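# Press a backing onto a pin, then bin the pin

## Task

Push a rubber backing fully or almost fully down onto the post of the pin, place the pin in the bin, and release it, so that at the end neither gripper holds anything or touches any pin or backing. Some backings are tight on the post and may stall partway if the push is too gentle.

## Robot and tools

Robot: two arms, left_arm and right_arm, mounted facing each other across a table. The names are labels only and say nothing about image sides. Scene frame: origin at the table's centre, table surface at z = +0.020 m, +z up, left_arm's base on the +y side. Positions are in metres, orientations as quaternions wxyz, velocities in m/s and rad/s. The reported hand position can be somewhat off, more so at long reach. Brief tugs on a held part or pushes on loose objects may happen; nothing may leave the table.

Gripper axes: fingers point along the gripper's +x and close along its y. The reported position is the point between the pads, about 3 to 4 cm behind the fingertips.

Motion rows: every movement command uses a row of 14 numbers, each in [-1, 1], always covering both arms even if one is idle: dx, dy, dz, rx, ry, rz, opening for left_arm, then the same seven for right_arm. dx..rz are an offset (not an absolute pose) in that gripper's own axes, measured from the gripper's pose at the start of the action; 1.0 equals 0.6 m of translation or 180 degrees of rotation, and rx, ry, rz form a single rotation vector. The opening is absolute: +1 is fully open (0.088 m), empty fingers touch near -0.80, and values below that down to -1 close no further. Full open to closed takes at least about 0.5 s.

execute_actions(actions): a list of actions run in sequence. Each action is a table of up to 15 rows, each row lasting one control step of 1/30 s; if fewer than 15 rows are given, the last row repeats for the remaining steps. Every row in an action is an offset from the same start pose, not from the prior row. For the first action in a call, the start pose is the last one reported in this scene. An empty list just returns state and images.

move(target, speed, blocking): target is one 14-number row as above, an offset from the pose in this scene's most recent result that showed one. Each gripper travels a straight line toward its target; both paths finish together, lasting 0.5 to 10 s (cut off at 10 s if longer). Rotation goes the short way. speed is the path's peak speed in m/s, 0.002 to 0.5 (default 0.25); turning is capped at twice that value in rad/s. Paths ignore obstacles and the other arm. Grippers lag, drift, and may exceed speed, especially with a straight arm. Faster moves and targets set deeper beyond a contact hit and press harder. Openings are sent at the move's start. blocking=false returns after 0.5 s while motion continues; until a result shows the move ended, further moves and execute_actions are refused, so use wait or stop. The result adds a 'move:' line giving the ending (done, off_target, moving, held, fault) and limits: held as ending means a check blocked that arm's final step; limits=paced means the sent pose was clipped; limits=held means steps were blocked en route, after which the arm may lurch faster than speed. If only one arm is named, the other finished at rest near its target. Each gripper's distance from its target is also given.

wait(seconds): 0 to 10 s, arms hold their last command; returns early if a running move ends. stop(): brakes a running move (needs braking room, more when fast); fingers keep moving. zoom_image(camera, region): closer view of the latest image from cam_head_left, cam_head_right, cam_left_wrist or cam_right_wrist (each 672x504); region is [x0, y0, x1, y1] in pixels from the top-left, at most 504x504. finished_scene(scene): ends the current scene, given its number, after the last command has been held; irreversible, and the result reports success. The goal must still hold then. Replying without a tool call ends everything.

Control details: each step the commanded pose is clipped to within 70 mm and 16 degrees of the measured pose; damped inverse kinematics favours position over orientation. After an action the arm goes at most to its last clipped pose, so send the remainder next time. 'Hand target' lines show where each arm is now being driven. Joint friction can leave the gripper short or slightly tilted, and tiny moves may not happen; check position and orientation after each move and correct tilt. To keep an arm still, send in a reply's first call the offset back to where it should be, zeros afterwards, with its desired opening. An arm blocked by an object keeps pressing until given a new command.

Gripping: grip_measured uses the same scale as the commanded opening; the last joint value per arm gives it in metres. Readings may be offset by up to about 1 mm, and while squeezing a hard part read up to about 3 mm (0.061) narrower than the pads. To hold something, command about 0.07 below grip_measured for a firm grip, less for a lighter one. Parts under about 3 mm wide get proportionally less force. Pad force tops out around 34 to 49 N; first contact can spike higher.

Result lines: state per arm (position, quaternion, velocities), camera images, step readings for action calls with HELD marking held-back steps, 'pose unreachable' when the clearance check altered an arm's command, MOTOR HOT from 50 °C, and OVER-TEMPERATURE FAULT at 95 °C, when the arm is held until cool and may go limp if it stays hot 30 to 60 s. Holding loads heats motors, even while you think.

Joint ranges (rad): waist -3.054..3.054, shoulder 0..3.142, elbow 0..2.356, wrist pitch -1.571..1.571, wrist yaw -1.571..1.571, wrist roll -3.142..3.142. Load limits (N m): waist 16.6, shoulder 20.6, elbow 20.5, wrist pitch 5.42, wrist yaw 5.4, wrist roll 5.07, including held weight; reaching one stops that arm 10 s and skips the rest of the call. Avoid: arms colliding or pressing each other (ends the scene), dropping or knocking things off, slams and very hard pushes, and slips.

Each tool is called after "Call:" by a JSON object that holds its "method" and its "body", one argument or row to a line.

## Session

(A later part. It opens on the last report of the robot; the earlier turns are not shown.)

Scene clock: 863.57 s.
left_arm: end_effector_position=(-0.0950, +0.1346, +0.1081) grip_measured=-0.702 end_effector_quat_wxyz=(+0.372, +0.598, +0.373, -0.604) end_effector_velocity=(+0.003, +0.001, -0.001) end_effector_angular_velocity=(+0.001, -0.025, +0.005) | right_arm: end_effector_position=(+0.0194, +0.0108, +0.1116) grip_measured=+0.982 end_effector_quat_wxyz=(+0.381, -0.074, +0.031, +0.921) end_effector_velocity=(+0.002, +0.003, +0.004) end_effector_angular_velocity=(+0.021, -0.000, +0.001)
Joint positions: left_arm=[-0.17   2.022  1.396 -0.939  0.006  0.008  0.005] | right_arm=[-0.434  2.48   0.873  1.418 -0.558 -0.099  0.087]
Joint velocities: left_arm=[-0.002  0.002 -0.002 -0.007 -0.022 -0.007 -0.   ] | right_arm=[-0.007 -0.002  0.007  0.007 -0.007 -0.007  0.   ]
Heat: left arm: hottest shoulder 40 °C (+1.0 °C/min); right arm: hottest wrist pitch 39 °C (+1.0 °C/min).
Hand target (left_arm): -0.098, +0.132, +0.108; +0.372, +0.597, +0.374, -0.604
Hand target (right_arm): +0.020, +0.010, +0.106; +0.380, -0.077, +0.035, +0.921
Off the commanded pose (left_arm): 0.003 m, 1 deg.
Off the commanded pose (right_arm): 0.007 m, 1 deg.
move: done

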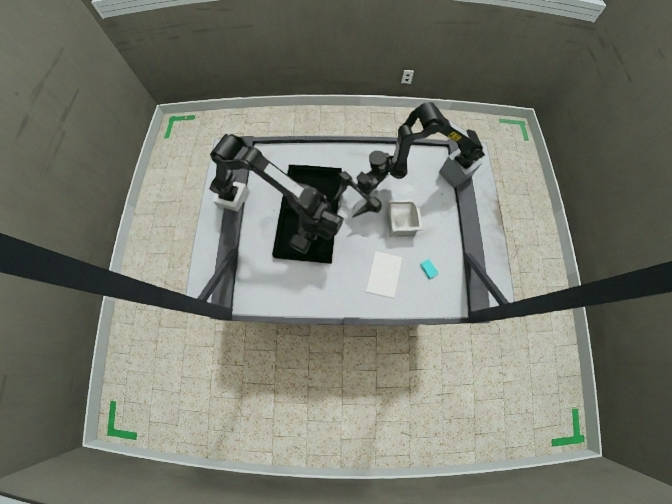

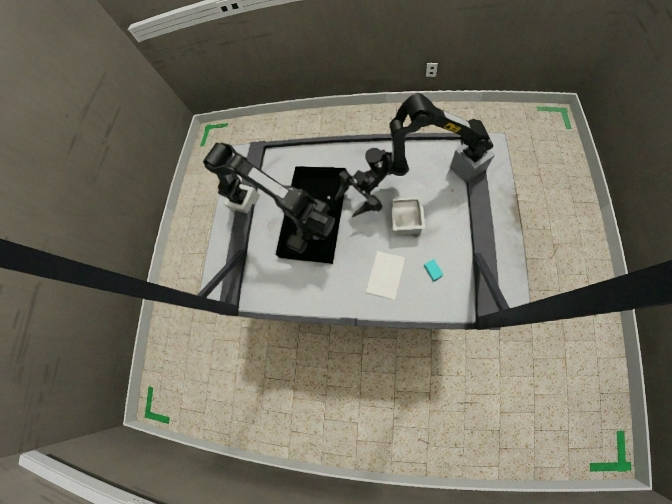

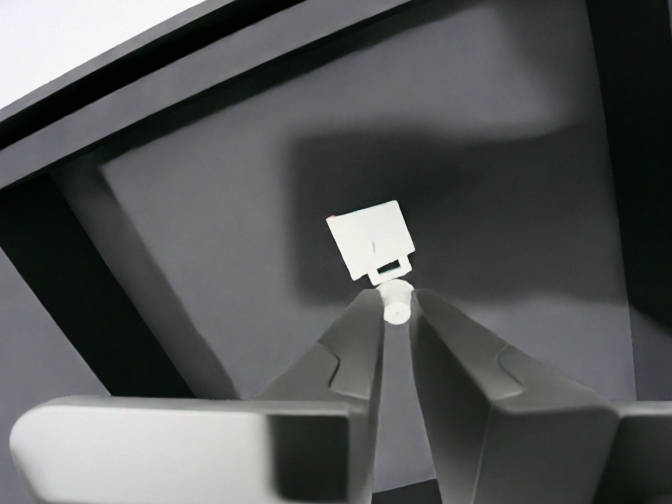

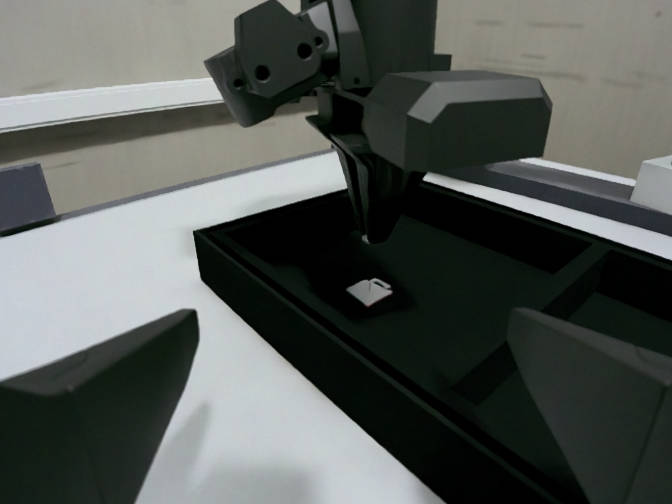

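Call:
{"method": "move", "body": {
  "target": [0.035,0.0092,-0.0063,0,0.0076,0,-0.78,-0.05,0.025,0,0,0,0,1],
  "speed": 0.04
}}

Call:
{"method": "zoom_image", "body": {
  "camera": "cam_left_wrist",
  "region": [320, 200, 460, 340]
}}

Scene clock: 930.63 s.
left_arm: end_effector_position=(-0.0913, +0.1330, +0.0928) grip_measured=-0.702 end_effector_quat_wxyz=(+0.371, +0.600, +0.375, -0.602) end_effector_velocity=(+0.001, +0.001, +0.002) end_effector_angular_velocity=(-0.001, -0.008, -0.010) | right_arm: end_effector_position=(+0.0287, -0.0203, +0.1133) grip_measured=+0.982 end_effector_quat_wxyz=(+0.382, -0.075, +0.034, +0.921) end_effector_velocity=(-0.003, -0.003, +0.005) end_effector_angular_velocity=(+0.026, -0.009, +0.028)
Joint positions: left_arm=[-0.159  2.05   1.371 -0.894  0.006  0.018  0.005] | right_arm=[-0.441  2.447  0.733  1.519 -0.564 -0.1    0.087]
Joint velocities: left_arm=[-0.002 -0.007 -0.002 -0.007 -0.007  0.007 -0.   ] | right_arm=[ 0.002 -0.012 -0.007  0.007 -0.022 -0.022  0.   ]
Heat: left arm: hottest shoulder 38 °C (-2.0 °C/min); right arm: hottest shoulder 39 °C (+1.0 °C/min).
Hand target (left_arm): -0.089, +0.136, +0.087; +0.367, +0.606, +0.378, -0.596
Hand target (right_arm): +0.030, -0.021, +0.116; +0.382, -0.074, +0.031, +0.921
Off the commanded pose (left_arm): 0.007 m, 1 deg.
Off the commanded pose (right_arm): 0.003 m, 0 deg.
move: done

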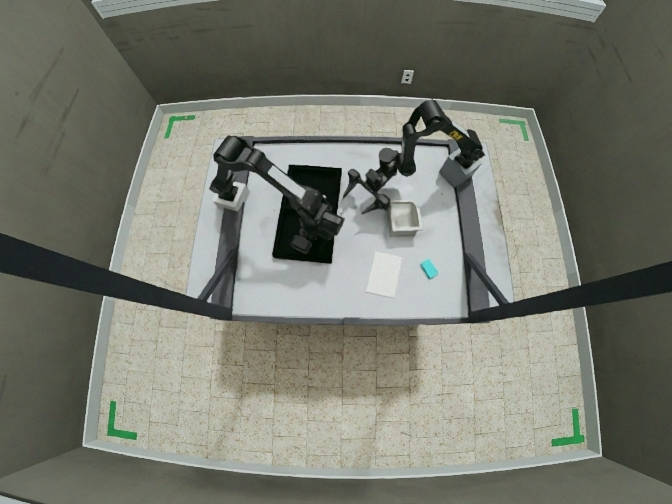

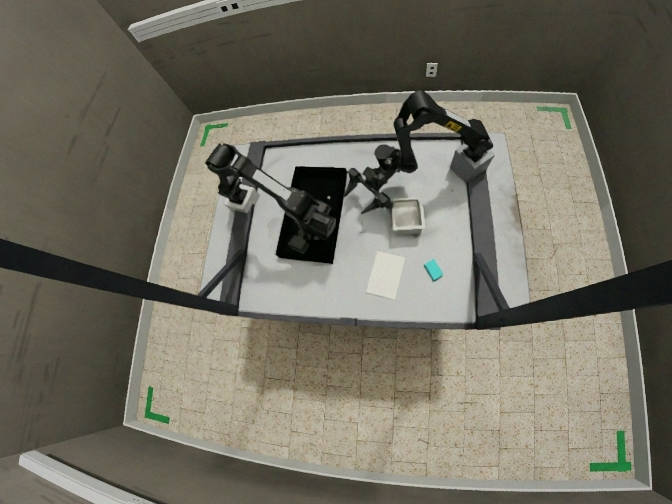

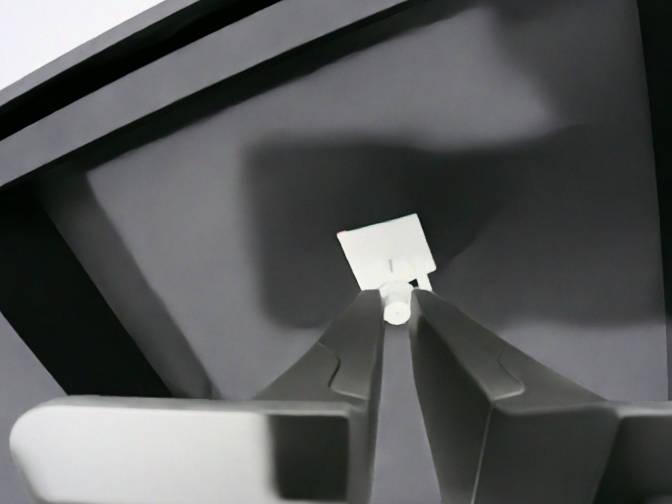

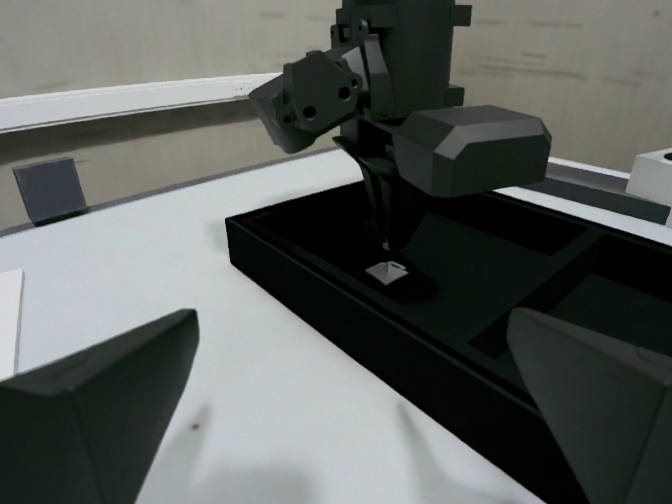

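Region (320, 200, 460, 340) of cam_left_wrist's 672x504 image, scaled by 3.600, with more detail than that image has.

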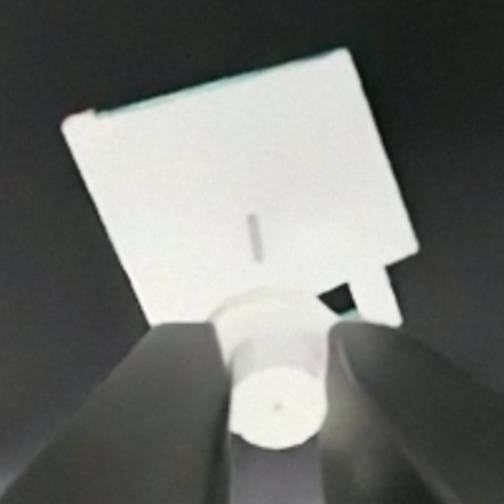

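Call:
{"method": "zoom_image", "body": {
  "camera": "cam_left_wrist",
  "region": [360, 250, 430, 330]
}}

Call:
{"method": "zoom_image", "body": {
  "camera": "cam_right_wrist",
  "region": [355, 230, 420, 295]
}}

Region (360, 250, 430, 330) of cam_left_wrist's 672x504 image, scaled by 6.300, with more detail than that image has; it fills the left 441 columns of this view, and the rest is white.

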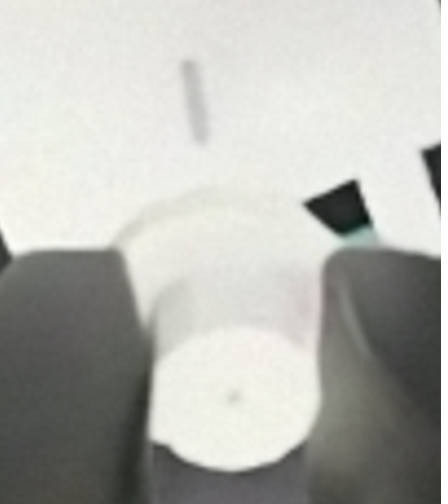

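Region (355, 230, 420, 295) of cam_right_wrist's 672x504 image, scaled by 7.754, with more detail than that image has.

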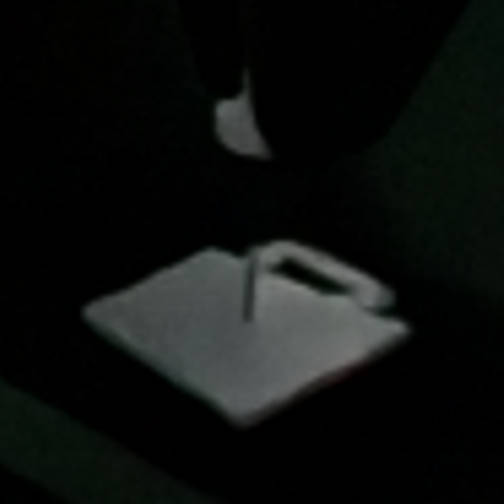

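Call:
{"method": "move", "body": {
  "target": [0.0242,-0.0037,-0.004,0,0.0053,0,-0.78,0,0,0,0,0,0,1],
  "speed": 0.02
}}

Call:
{"method": "zoom_image", "body": {
  "camera": "cam_right_wrist",
  "region": [355, 230, 420, 295]
}}

Call:
{"method": "zoom_image", "body": {
  "camera": "cam_left_wrist",
  "region": [330, 210, 450, 330]
}}

Scene clock: 999.87 s.
left_arm: end_effector_position=(-0.0930, +0.1323, +0.0843) grip_measured=-0.702 end_effector_quat_wxyz=(+0.371, +0.600, +0.374, -0.602) end_effector_velocity=(-0.000, -0.001, +0.002) end_effector_angular_velocity=(-0.014, -0.001, +0.005) | right_arm: end_effector_position=(+0.0288, -0.0205, +0.1133) grip_measured=+0.982 end_effector_quat_wxyz=(+0.382, -0.075, +0.034, +0.921) end_effector_velocity=(-0.001, -0.003, -0.000) end_effector_angular_velocity=(+0.007, -0.010, +0.032)
Joint positions: left_arm=[-0.162  2.067  1.361 -0.864  0.006  0.016  0.005] | right_arm=[-0.441  2.447  0.732  1.52  -0.564 -0.1    0.087]
Joint velocities: left_arm=[-0.002 -0.007 -0.002  0.007 -0.007 -0.007 -0.   ] | right_arm=[-0.007 -0.002 -0.002 -0.007 -0.037 -0.022 -0.   ]
Heat: left arm: hottest shoulder 38 °C (+0.0 °C/min); right arm: hottest shoulder 45 °C (+4.0 °C/min).
Hand target (left_arm): -0.092, +0.136, +0.078; +0.368, +0.605, +0.378, -0.597
Hand target (right_arm): +0.029, -0.020, +0.113; +0.382, -0.075, +0.034, +0.921
Off the commanded pose (left_arm): 0.007 m, 1 deg.
Off the commanded pose (right_arm): 0.000 m, 0 deg.
move: done

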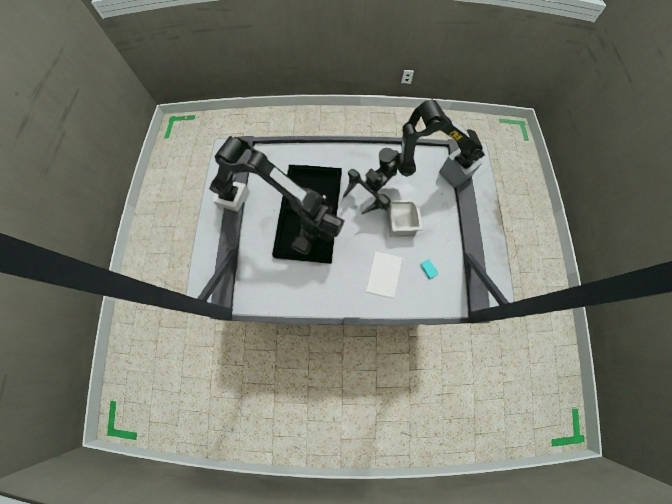

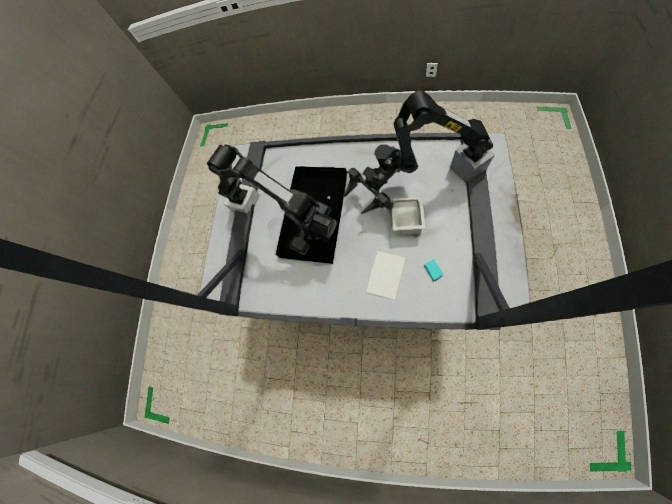

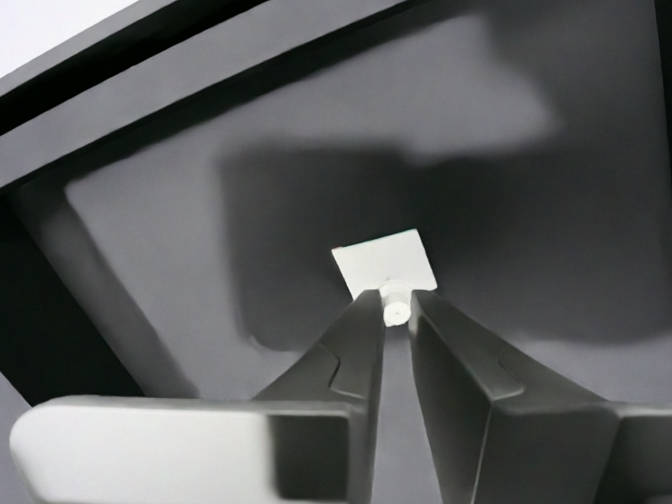

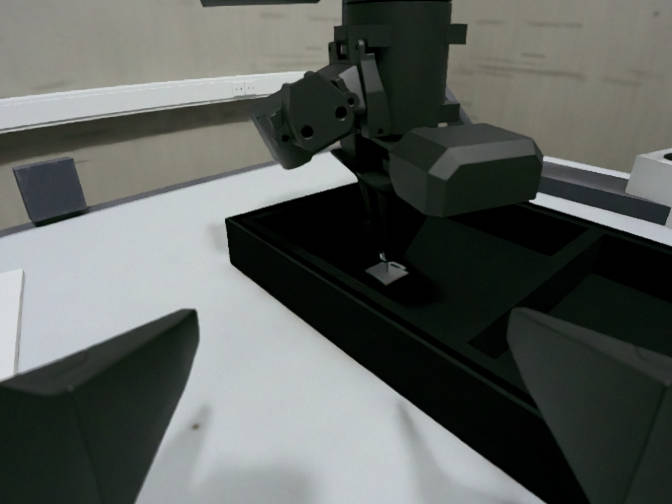

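Region (355, 230, 420, 295) of cam_right_wrist's 672x504 image, scaled by 7.754, with more detail than that image has.

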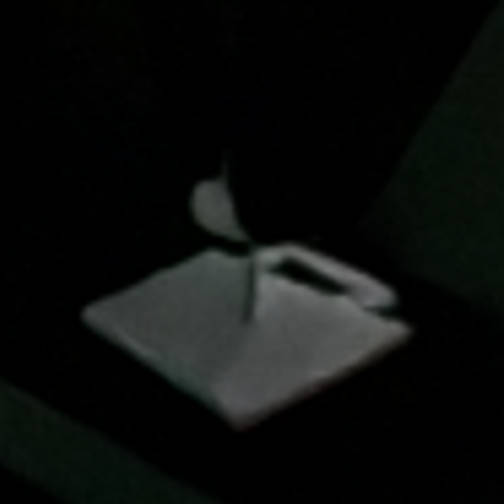

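Region (330, 210, 450, 330) of cam_left_wrist's 672x504 image, scaled by 4.200, with more detail than that image has.

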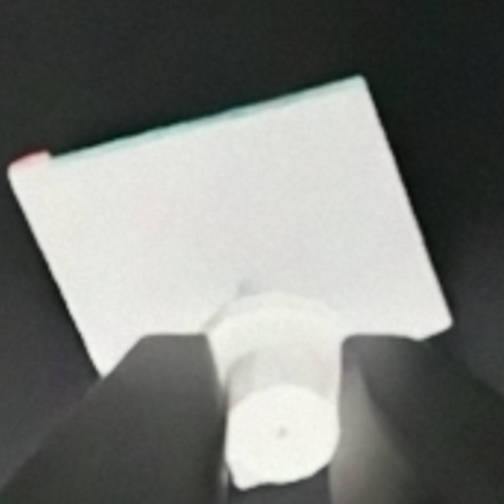

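Call:
{"method": "move", "body": {
  "target": [0.0238,0.002,-0.0067,0,0.0053,0,-0.78,0,0,0,0,0,0,1],
  "speed": 0.01
}}

Call:
{"method": "zoom_image", "body": {
  "camera": "cam_right_wrist",
  "region": [355, 230, 420, 295]
}}

Call:
{"method": "zoom_image", "body": {
  "camera": "cam_left_wrist",
  "region": [320, 210, 460, 350]
}}

Scene clock: 1034.33 s.
left_arm: end_effector_position=(-0.0934, +0.1314, +0.0794) grip_measured=-0.702 end_effector_quat_wxyz=(+0.372, +0.597, +0.372, -0.605) end_effector_velocity=(-0.001, -0.002, +0.001) end_effector_angular_velocity=(-0.014, -0.001, +0.005) | right_arm: end_effector_position=(+0.0288, -0.0205, +0.1133) grip_measured=+0.982 end_effector_quat_wxyz=(+0.382, -0.075, +0.034, +0.921) end_effector_velocity=(-0.001, -0.003, -0.003) end_effector_angular_velocity=(-0.007, -0.016, +0.023)
Joint positions: left_arm=[-0.162  2.072  1.347 -0.836  0.006  0.016  0.005] | right_arm=[-0.441  2.447  0.732  1.52  -0.564 -0.1    0.087]
Joint velocities: left_arm=[-0.002 -0.002  0.002  0.007 -0.007 -0.007 -0.   ] | right_arm=[-0.002 -0.002 -0.002 -0.022 -0.022 -0.022 -0.   ]
Heat: left arm: hottest shoulder 38 °C (+0.0 °C/min); right arm: hottest shoulder 44 °C (+0.0 °C/min).
Hand target (left_arm): -0.090, +0.136, +0.070; +0.367, +0.605, +0.377, -0.597
Hand target (right_arm): +0.029, -0.020, +0.113; +0.382, -0.075, +0.034, +0.921
Off the commanded pose (left_arm): 0.011 m, 1 deg.
Off the commanded pose (right_arm): 0.000 m, 0 deg.
move: off_target (left_arm)

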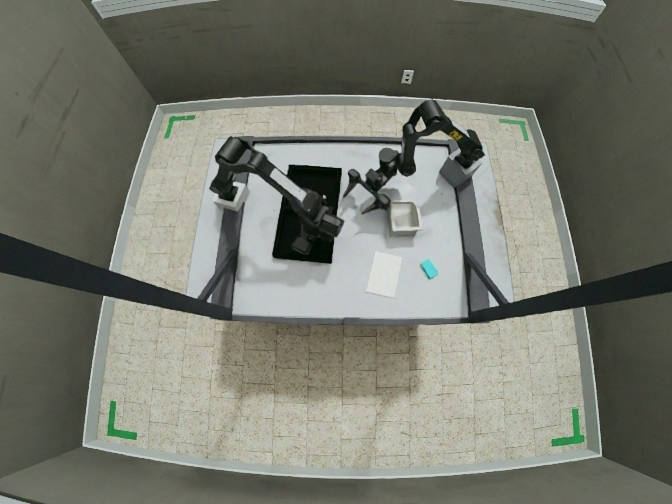

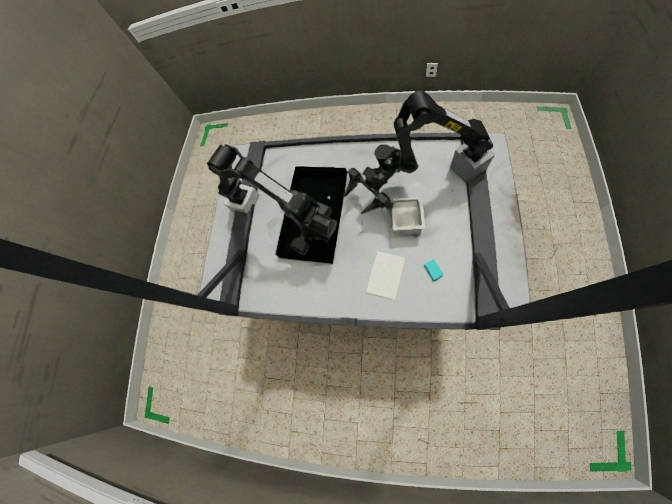

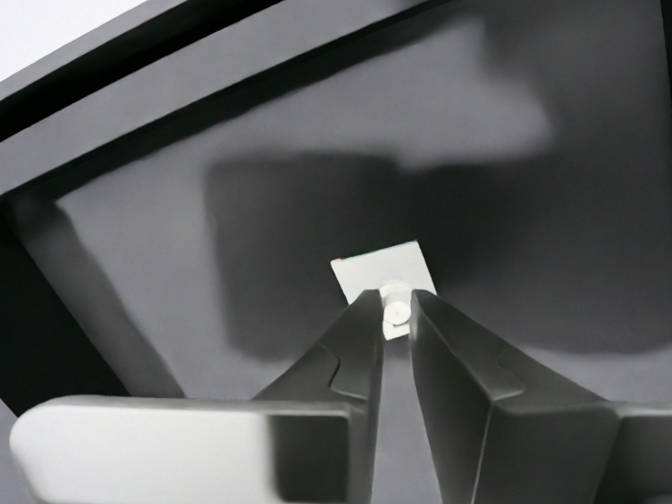

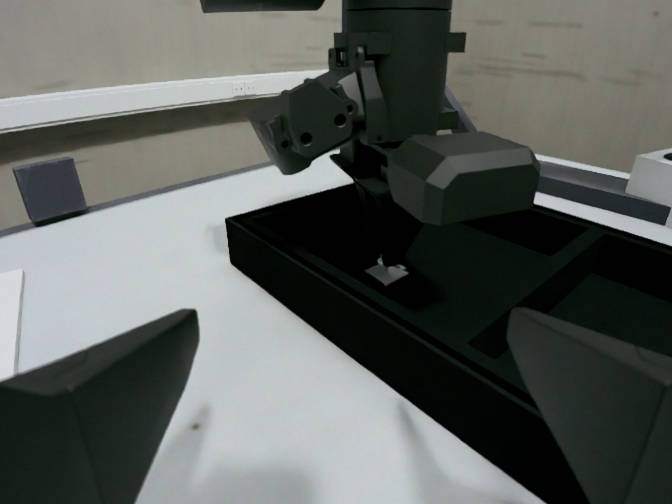

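Region (355, 230, 420, 295) of cam_right_wrist's 672x504 image, scaled by 7.754, with more detail than that image has.

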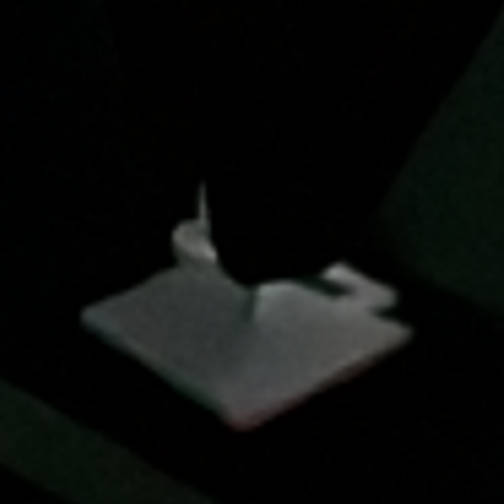

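Region (320, 210, 460, 350) of cam_left_wrist's 672x504 image, scaled by 3.600, with more detail than that image has.

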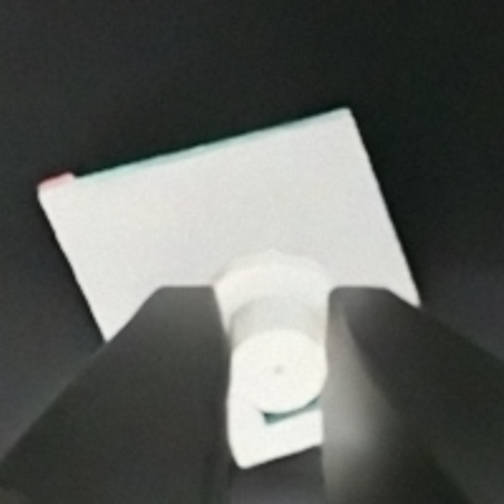

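Call:
{"method": "move", "body": {
  "target": [0.0156,0.0026,-0.0121,0,0.0121,0,-0.78,0,0,0,0,0,0,1],
  "speed": 0.008
}}

Call:
{"method": "zoom_image", "body": {
  "camera": "cam_right_wrist",
  "region": [355, 230, 420, 295]
}}

Call:
{"method": "zoom_image", "body": {
  "camera": "cam_left_wrist",
  "region": [320, 210, 460, 350]
}}

Scene clock: 1111.17 s.
left_arm: end_effector_position=(-0.0932, +0.1320, +0.0793) grip_measured=-0.702 end_effector_quat_wxyz=(+0.372, +0.598, +0.373, -0.604) end_effector_velocity=(-0.001, +0.006, +0.000) end_effector_angular_velocity=(+0.023, -0.003, -0.015) | right_arm: end_effector_position=(+0.0288, -0.0205, +0.1133) grip_measured=+0.982 end_effector_quat_wxyz=(+0.382, -0.075, +0.034, +0.921) end_effector_velocity=(-0.002, -0.002, -0.003) end_effector_angular_velocity=(+0.003, -0.017, +0.013)
Joint positions: left_arm=[-0.162  2.073  1.347 -0.839  0.006  0.016  0.005] | right_arm=[-0.441  2.447  0.732  1.52  -0.564 -0.1    0.087]
Joint velocities: left_arm=[-0.007 -0.002 -0.002 -0.022  0.007  0.007  0.   ] | right_arm=[ 0.002  0.002 -0.002 -0.007 -0.007 -0.022 -0.   ]
Heat: left arm: hottest shoulder 37 °C (+0.0 °C/min); right arm: hottest shoulder 44 °C (+0.0 °C/min).
Hand target (left_arm): -0.089, +0.137, +0.070; +0.365, +0.609, +0.379, -0.594
Hand target (right_arm): +0.029, -0.020, +0.113; +0.382, -0.075, +0.034, +0.921
Off the commanded pose (left_arm): 0.011 m, 2 deg.
Off the commanded pose (right_arm): 0.000 m, 0 deg.
move: off_target (left_arm)

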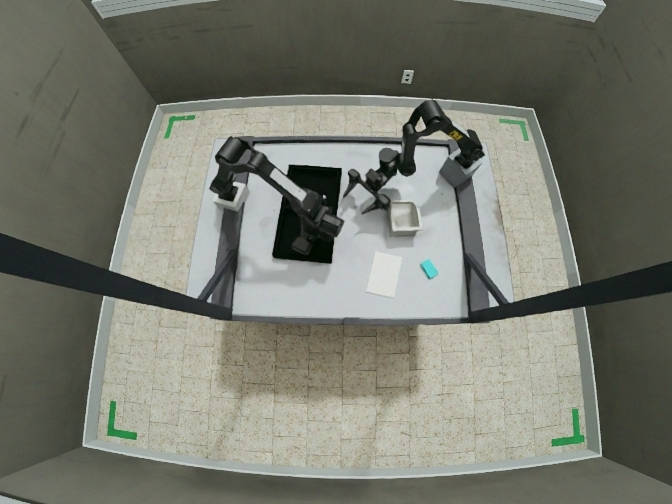

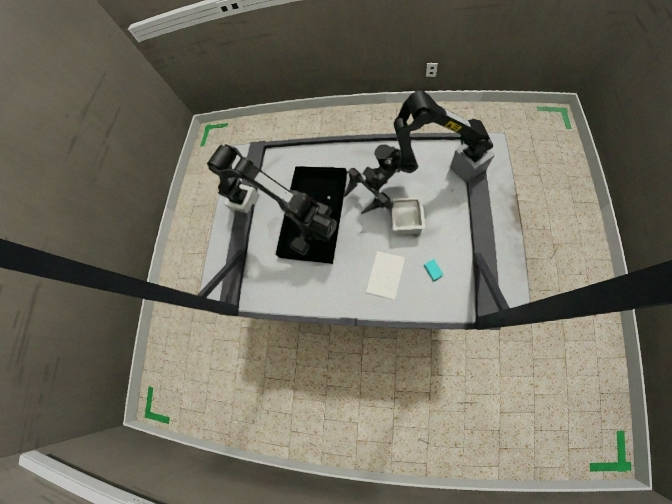

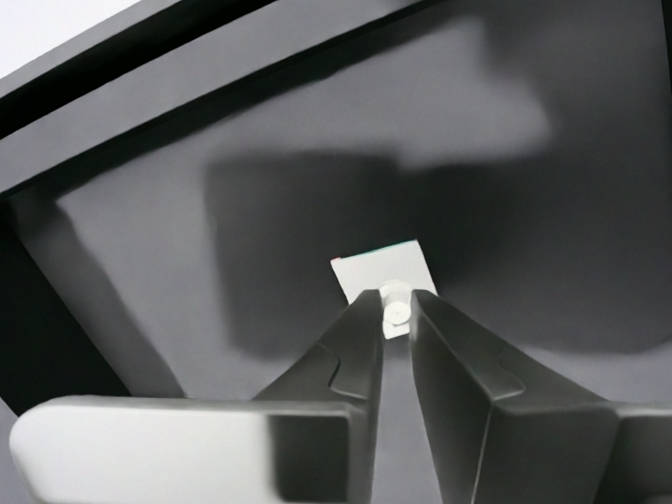

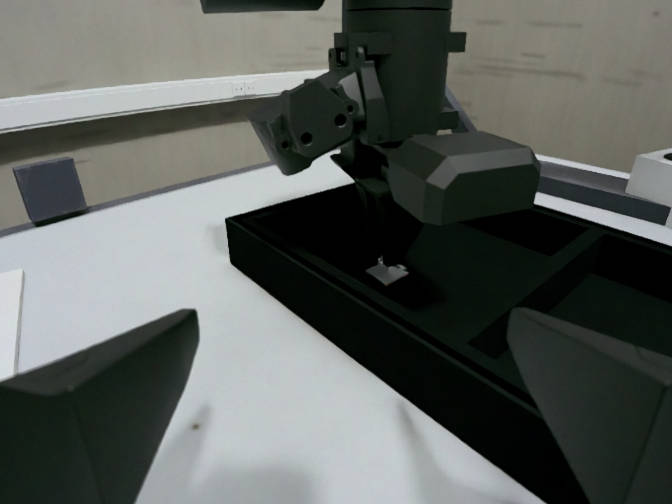

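Region (355, 230, 420, 295) of cam_right_wrist's 672x504 image, scaled by 7.754, with more detail than that image has.

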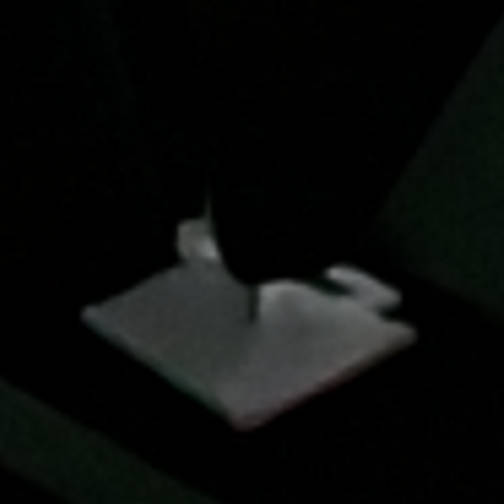

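Region (320, 210, 460, 350) of cam_left_wrist's 672x504 image, scaled by 3.600, with more detail than that image has.

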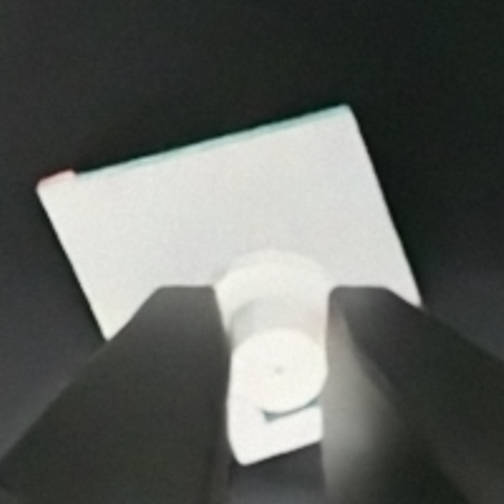

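Call:
{"method": "execute_actions", "body": {
  "actions": [
    [[-0.003,0,0.0009,0,-0.0016,0,-0.78,0,0,0,0,0,0,1],[-0.006,0,0.0017,0,-0.0032,0,-0.78,0,0,0,0,0,0,1],[-0.0075,0,0.0022,0,-0.0041,0,-0.78,0,0,0,0,0,0,1],[-0.009,0,0.0026,0,-0.0049,0,-0.78,0,0,0,0,0,0,1],[-0.0105,0,0.003,0,-0.0057,0,-0.78,0,0,0,0,0,0,1],[-0.0117,0,0.0034,0,-0.0064,0,-0.78,0,0,0,0,0,0,1],[-0.0117,0,0.0034,0,-0.0064,0,-0.78,0,0,0,0,0,0,1],[-0.0117,0,0.0034,0,-0.0064,0,-0.78,0,0,0,0,0,0,1],[-0.0117,0.0007,0.0027,0,-0.0058,0,-0.78,0,0,0,0,0,0,1],[-0.0117,0.0014,0.002,0,-0.0051,0,-0.78,0,0,0,0,0,0,1],[-0.0117,0.002,0.0012,0,-0.0045,0,-0.78,0,0,0,0,0,0,1],[-0.0117,0.0027,0.0005,0,-0.0038,0,-0.78,0,0,0,0,0,0,1]]
  ]
}}

Call:
{"method": "wait", "body": {
  "seconds": 0.3
}}

Call:
{"method": "zoom_image", "body": {
  "camera": "cam_right_wrist",
  "region": [355, 230, 420, 295]
}}

Call:
{"method": "zoom_image", "body": {
  "camera": "cam_left_wrist",
  "region": [320, 210, 460, 350]
}}

Scene clock: 1160.07 s.
left_arm: end_effector_position=(-0.0926, +0.1325, +0.0807) grip_measured=-0.702 end_effector_quat_wxyz=(+0.372, +0.598, +0.373, -0.604) end_effector_velocity=(+0.005, +0.007, +0.000) end_effector_angular_velocity=(+0.030, -0.022, -0.005) | right_arm: end_effector_position=(+0.0288, -0.0205, +0.1133) grip_measured=+0.982 end_effector_quat_wxyz=(+0.382, -0.075, +0.034, +0.921) end_effector_velocity=(+0.000, -0.001, -0.001) end_effector_angular_velocity=(-0.013, +0.005, +0.004)
Joint positions: left_arm=[-0.162  2.069  1.347 -0.844  0.006  0.016  0.005] | right_arm=[-0.441  2.447  0.732  1.52  -0.564 -0.1    0.087]
Joint velocities: left_arm=[ 0.002 -0.002 -0.002 -0.037 -0.007  0.007 -0.   ] | right_arm=[-0.002 -0.002 -0.002 -0.007 -0.007  0.007  0.   ]
Heat: left arm: hottest shoulder 36 °C (-1.0 °C/min); right arm: hottest shoulder 44 °C (+0.0 °C/min).
Hand target (left_arm): -0.092, +0.131, +0.086; +0.374, +0.595, +0.371, -0.608
Hand target (right_arm): +0.029, -0.020, +0.113; +0.382, -0.075, +0.034, +0.921
Off the commanded pose (left_arm): 0.006 m, 1 deg.
Off the commanded pose (right_arm): 0.000 m, 0 deg.
Step readings (end_effector_position):
0: left_arm (-0.0931, +0.1322, +0.0793) | right_arm (+0.0288, -0.0205, +0.1133)
1: left_arm (-0.0931, +0.1322, +0.0793) | right_arm (+0.0288, -0.0205, +0.1133)
2: left_arm (-0.0931, +0.1322, +0.0793) | right_arm (+0.0288, -0.0205, +0.1133)
4: left_arm (-0.0932, +0.1320, +0.0798) | right_arm (+0.0288, -0.0205, +0.1133)
8: left_arm (-0.0933, +0.1318, +0.0806) | right_arm (+0.0288, -0.0205, +0.1133)
15: end_effector_position above

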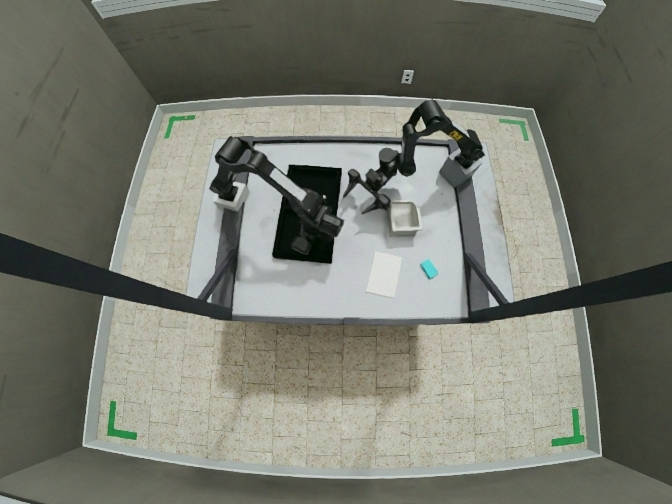

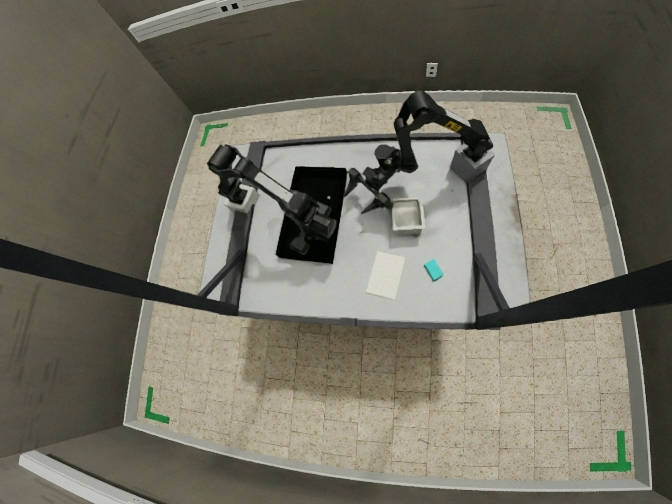

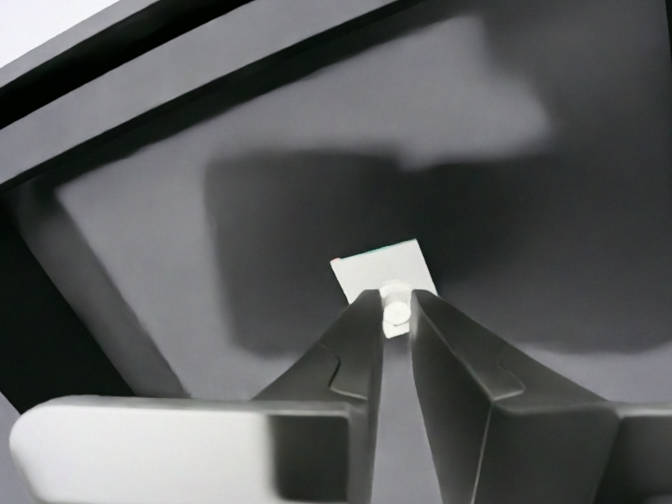

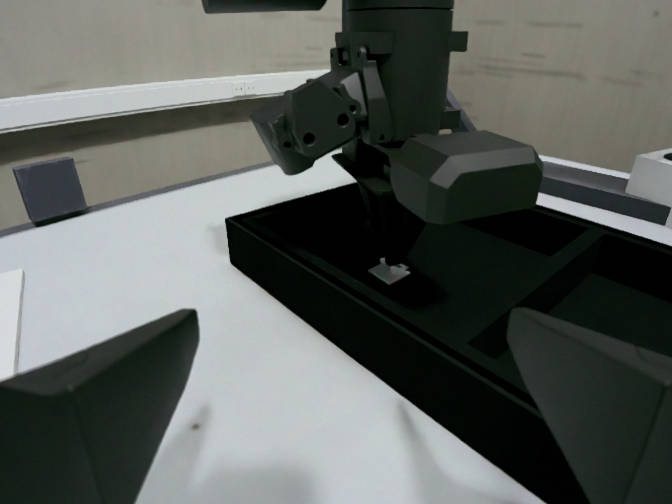

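Scene clock: 1160.37 s.
left_arm: end_effector_position=(-0.0923, +0.1325, +0.0809) grip_measured=-0.702 end_effector_quat_wxyz=(+0.372, +0.598, +0.373, -0.603) end_effector_velocity=(+0.001, +0.002, -0.001) end_effector_angular_velocity=(+0.008, -0.012, +0.005) | right_arm: end_effector_position=(+0.0288, -0.0205, +0.1133) grip_measured=+0.982 end_effector_quat_wxyz=(+0.382, -0.075, +0.034, +0.921) end_effector_velocity=(+0.002, -0.001, -0.005) end_effector_angular_velocity=(-0.011, -0.022, -0.006)
Joint positions: left_arm=[-0.161  2.068  1.347 -0.845  0.006  0.016  0.005] | right_arm=[-0.441  2.447  0.732  1.52  -0.564 -0.1    0.087]
Joint velocities: left_arm=[-0.002  0.002 -0.002 -0.007 -0.007 -0.007 -0.   ] | right_arm=[-0.002 -0.002 -0.007 -0.022  0.007 -0.022  0.   ]
Heat: left arm: hottest shoulder 36 °C (-1.0 °C/min); right arm: hottest shoulder 44 °C (+0.0 °C/min).
Hand target (left_arm): -0.092, +0.131, +0.086; +0.374, +0.595, +0.370, -0.608
Hand target (right_arm): +0.029, -0.020, +0.113; +0.382, -0.075, +0.034, +0.921
Off the commanded pose (left_arm): 0.006 m, 1 deg.
Off the commanded pose (right_arm): 0.000 m, 0 deg.
wait: 0.30 s; at rest by 0.17 s

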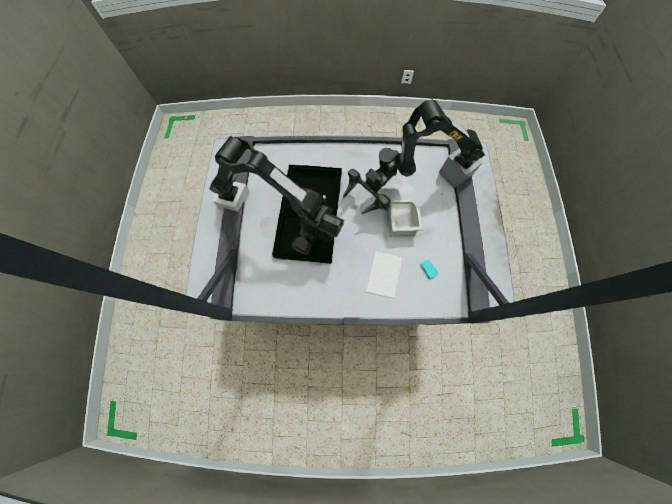

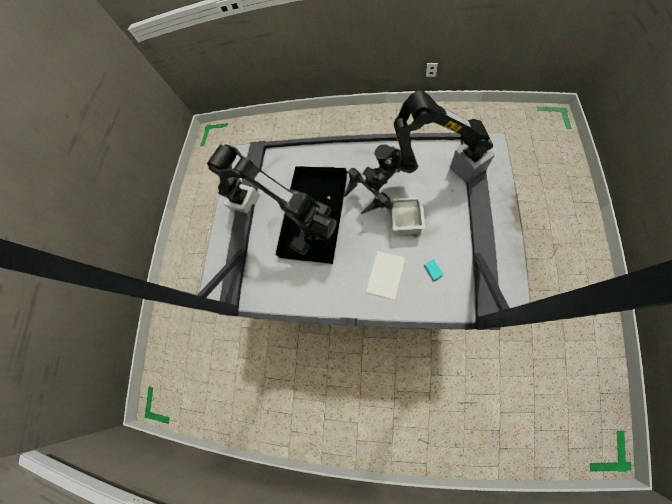

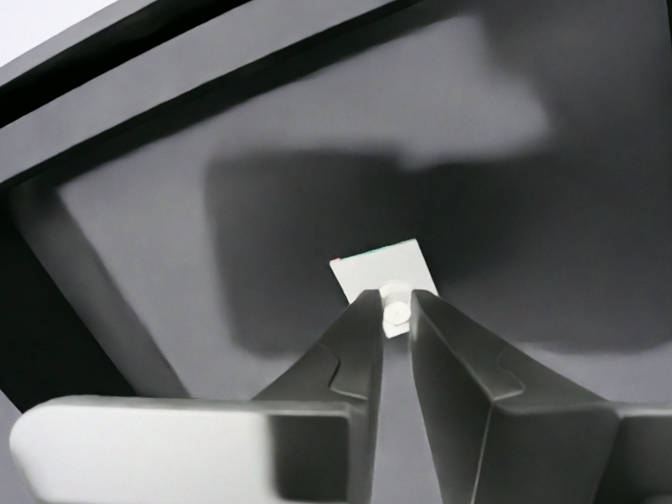

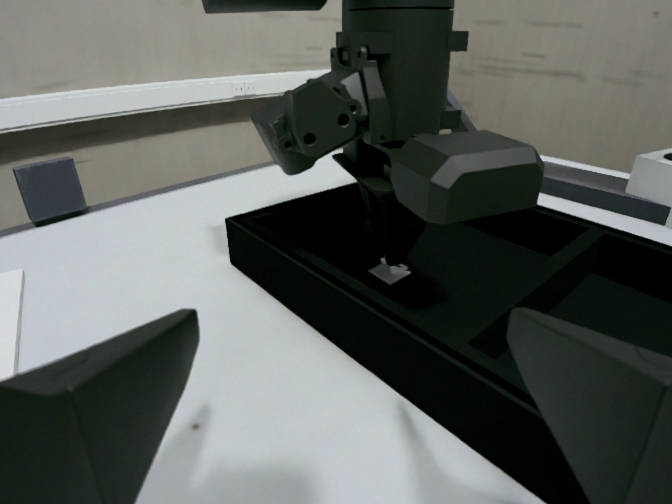

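Region (355, 230, 420, 295) of cam_right_wrist's 672x504 image, scaled by 7.754, with more detail than that image has.

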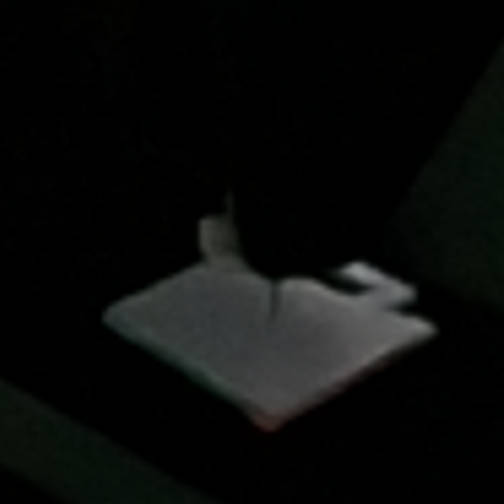

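Region (320, 210, 460, 350) of cam_left_wrist's 672x504 image, scaled by 3.600, with more detail than that image has.

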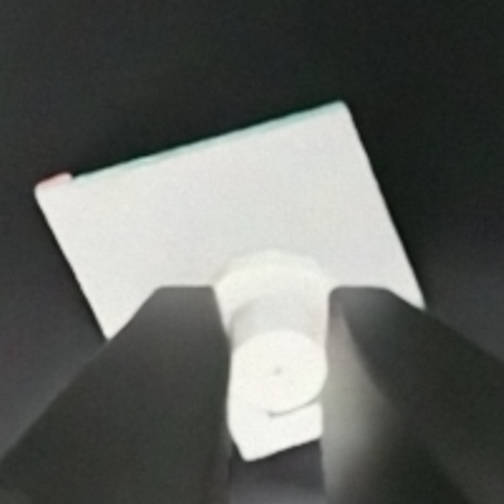

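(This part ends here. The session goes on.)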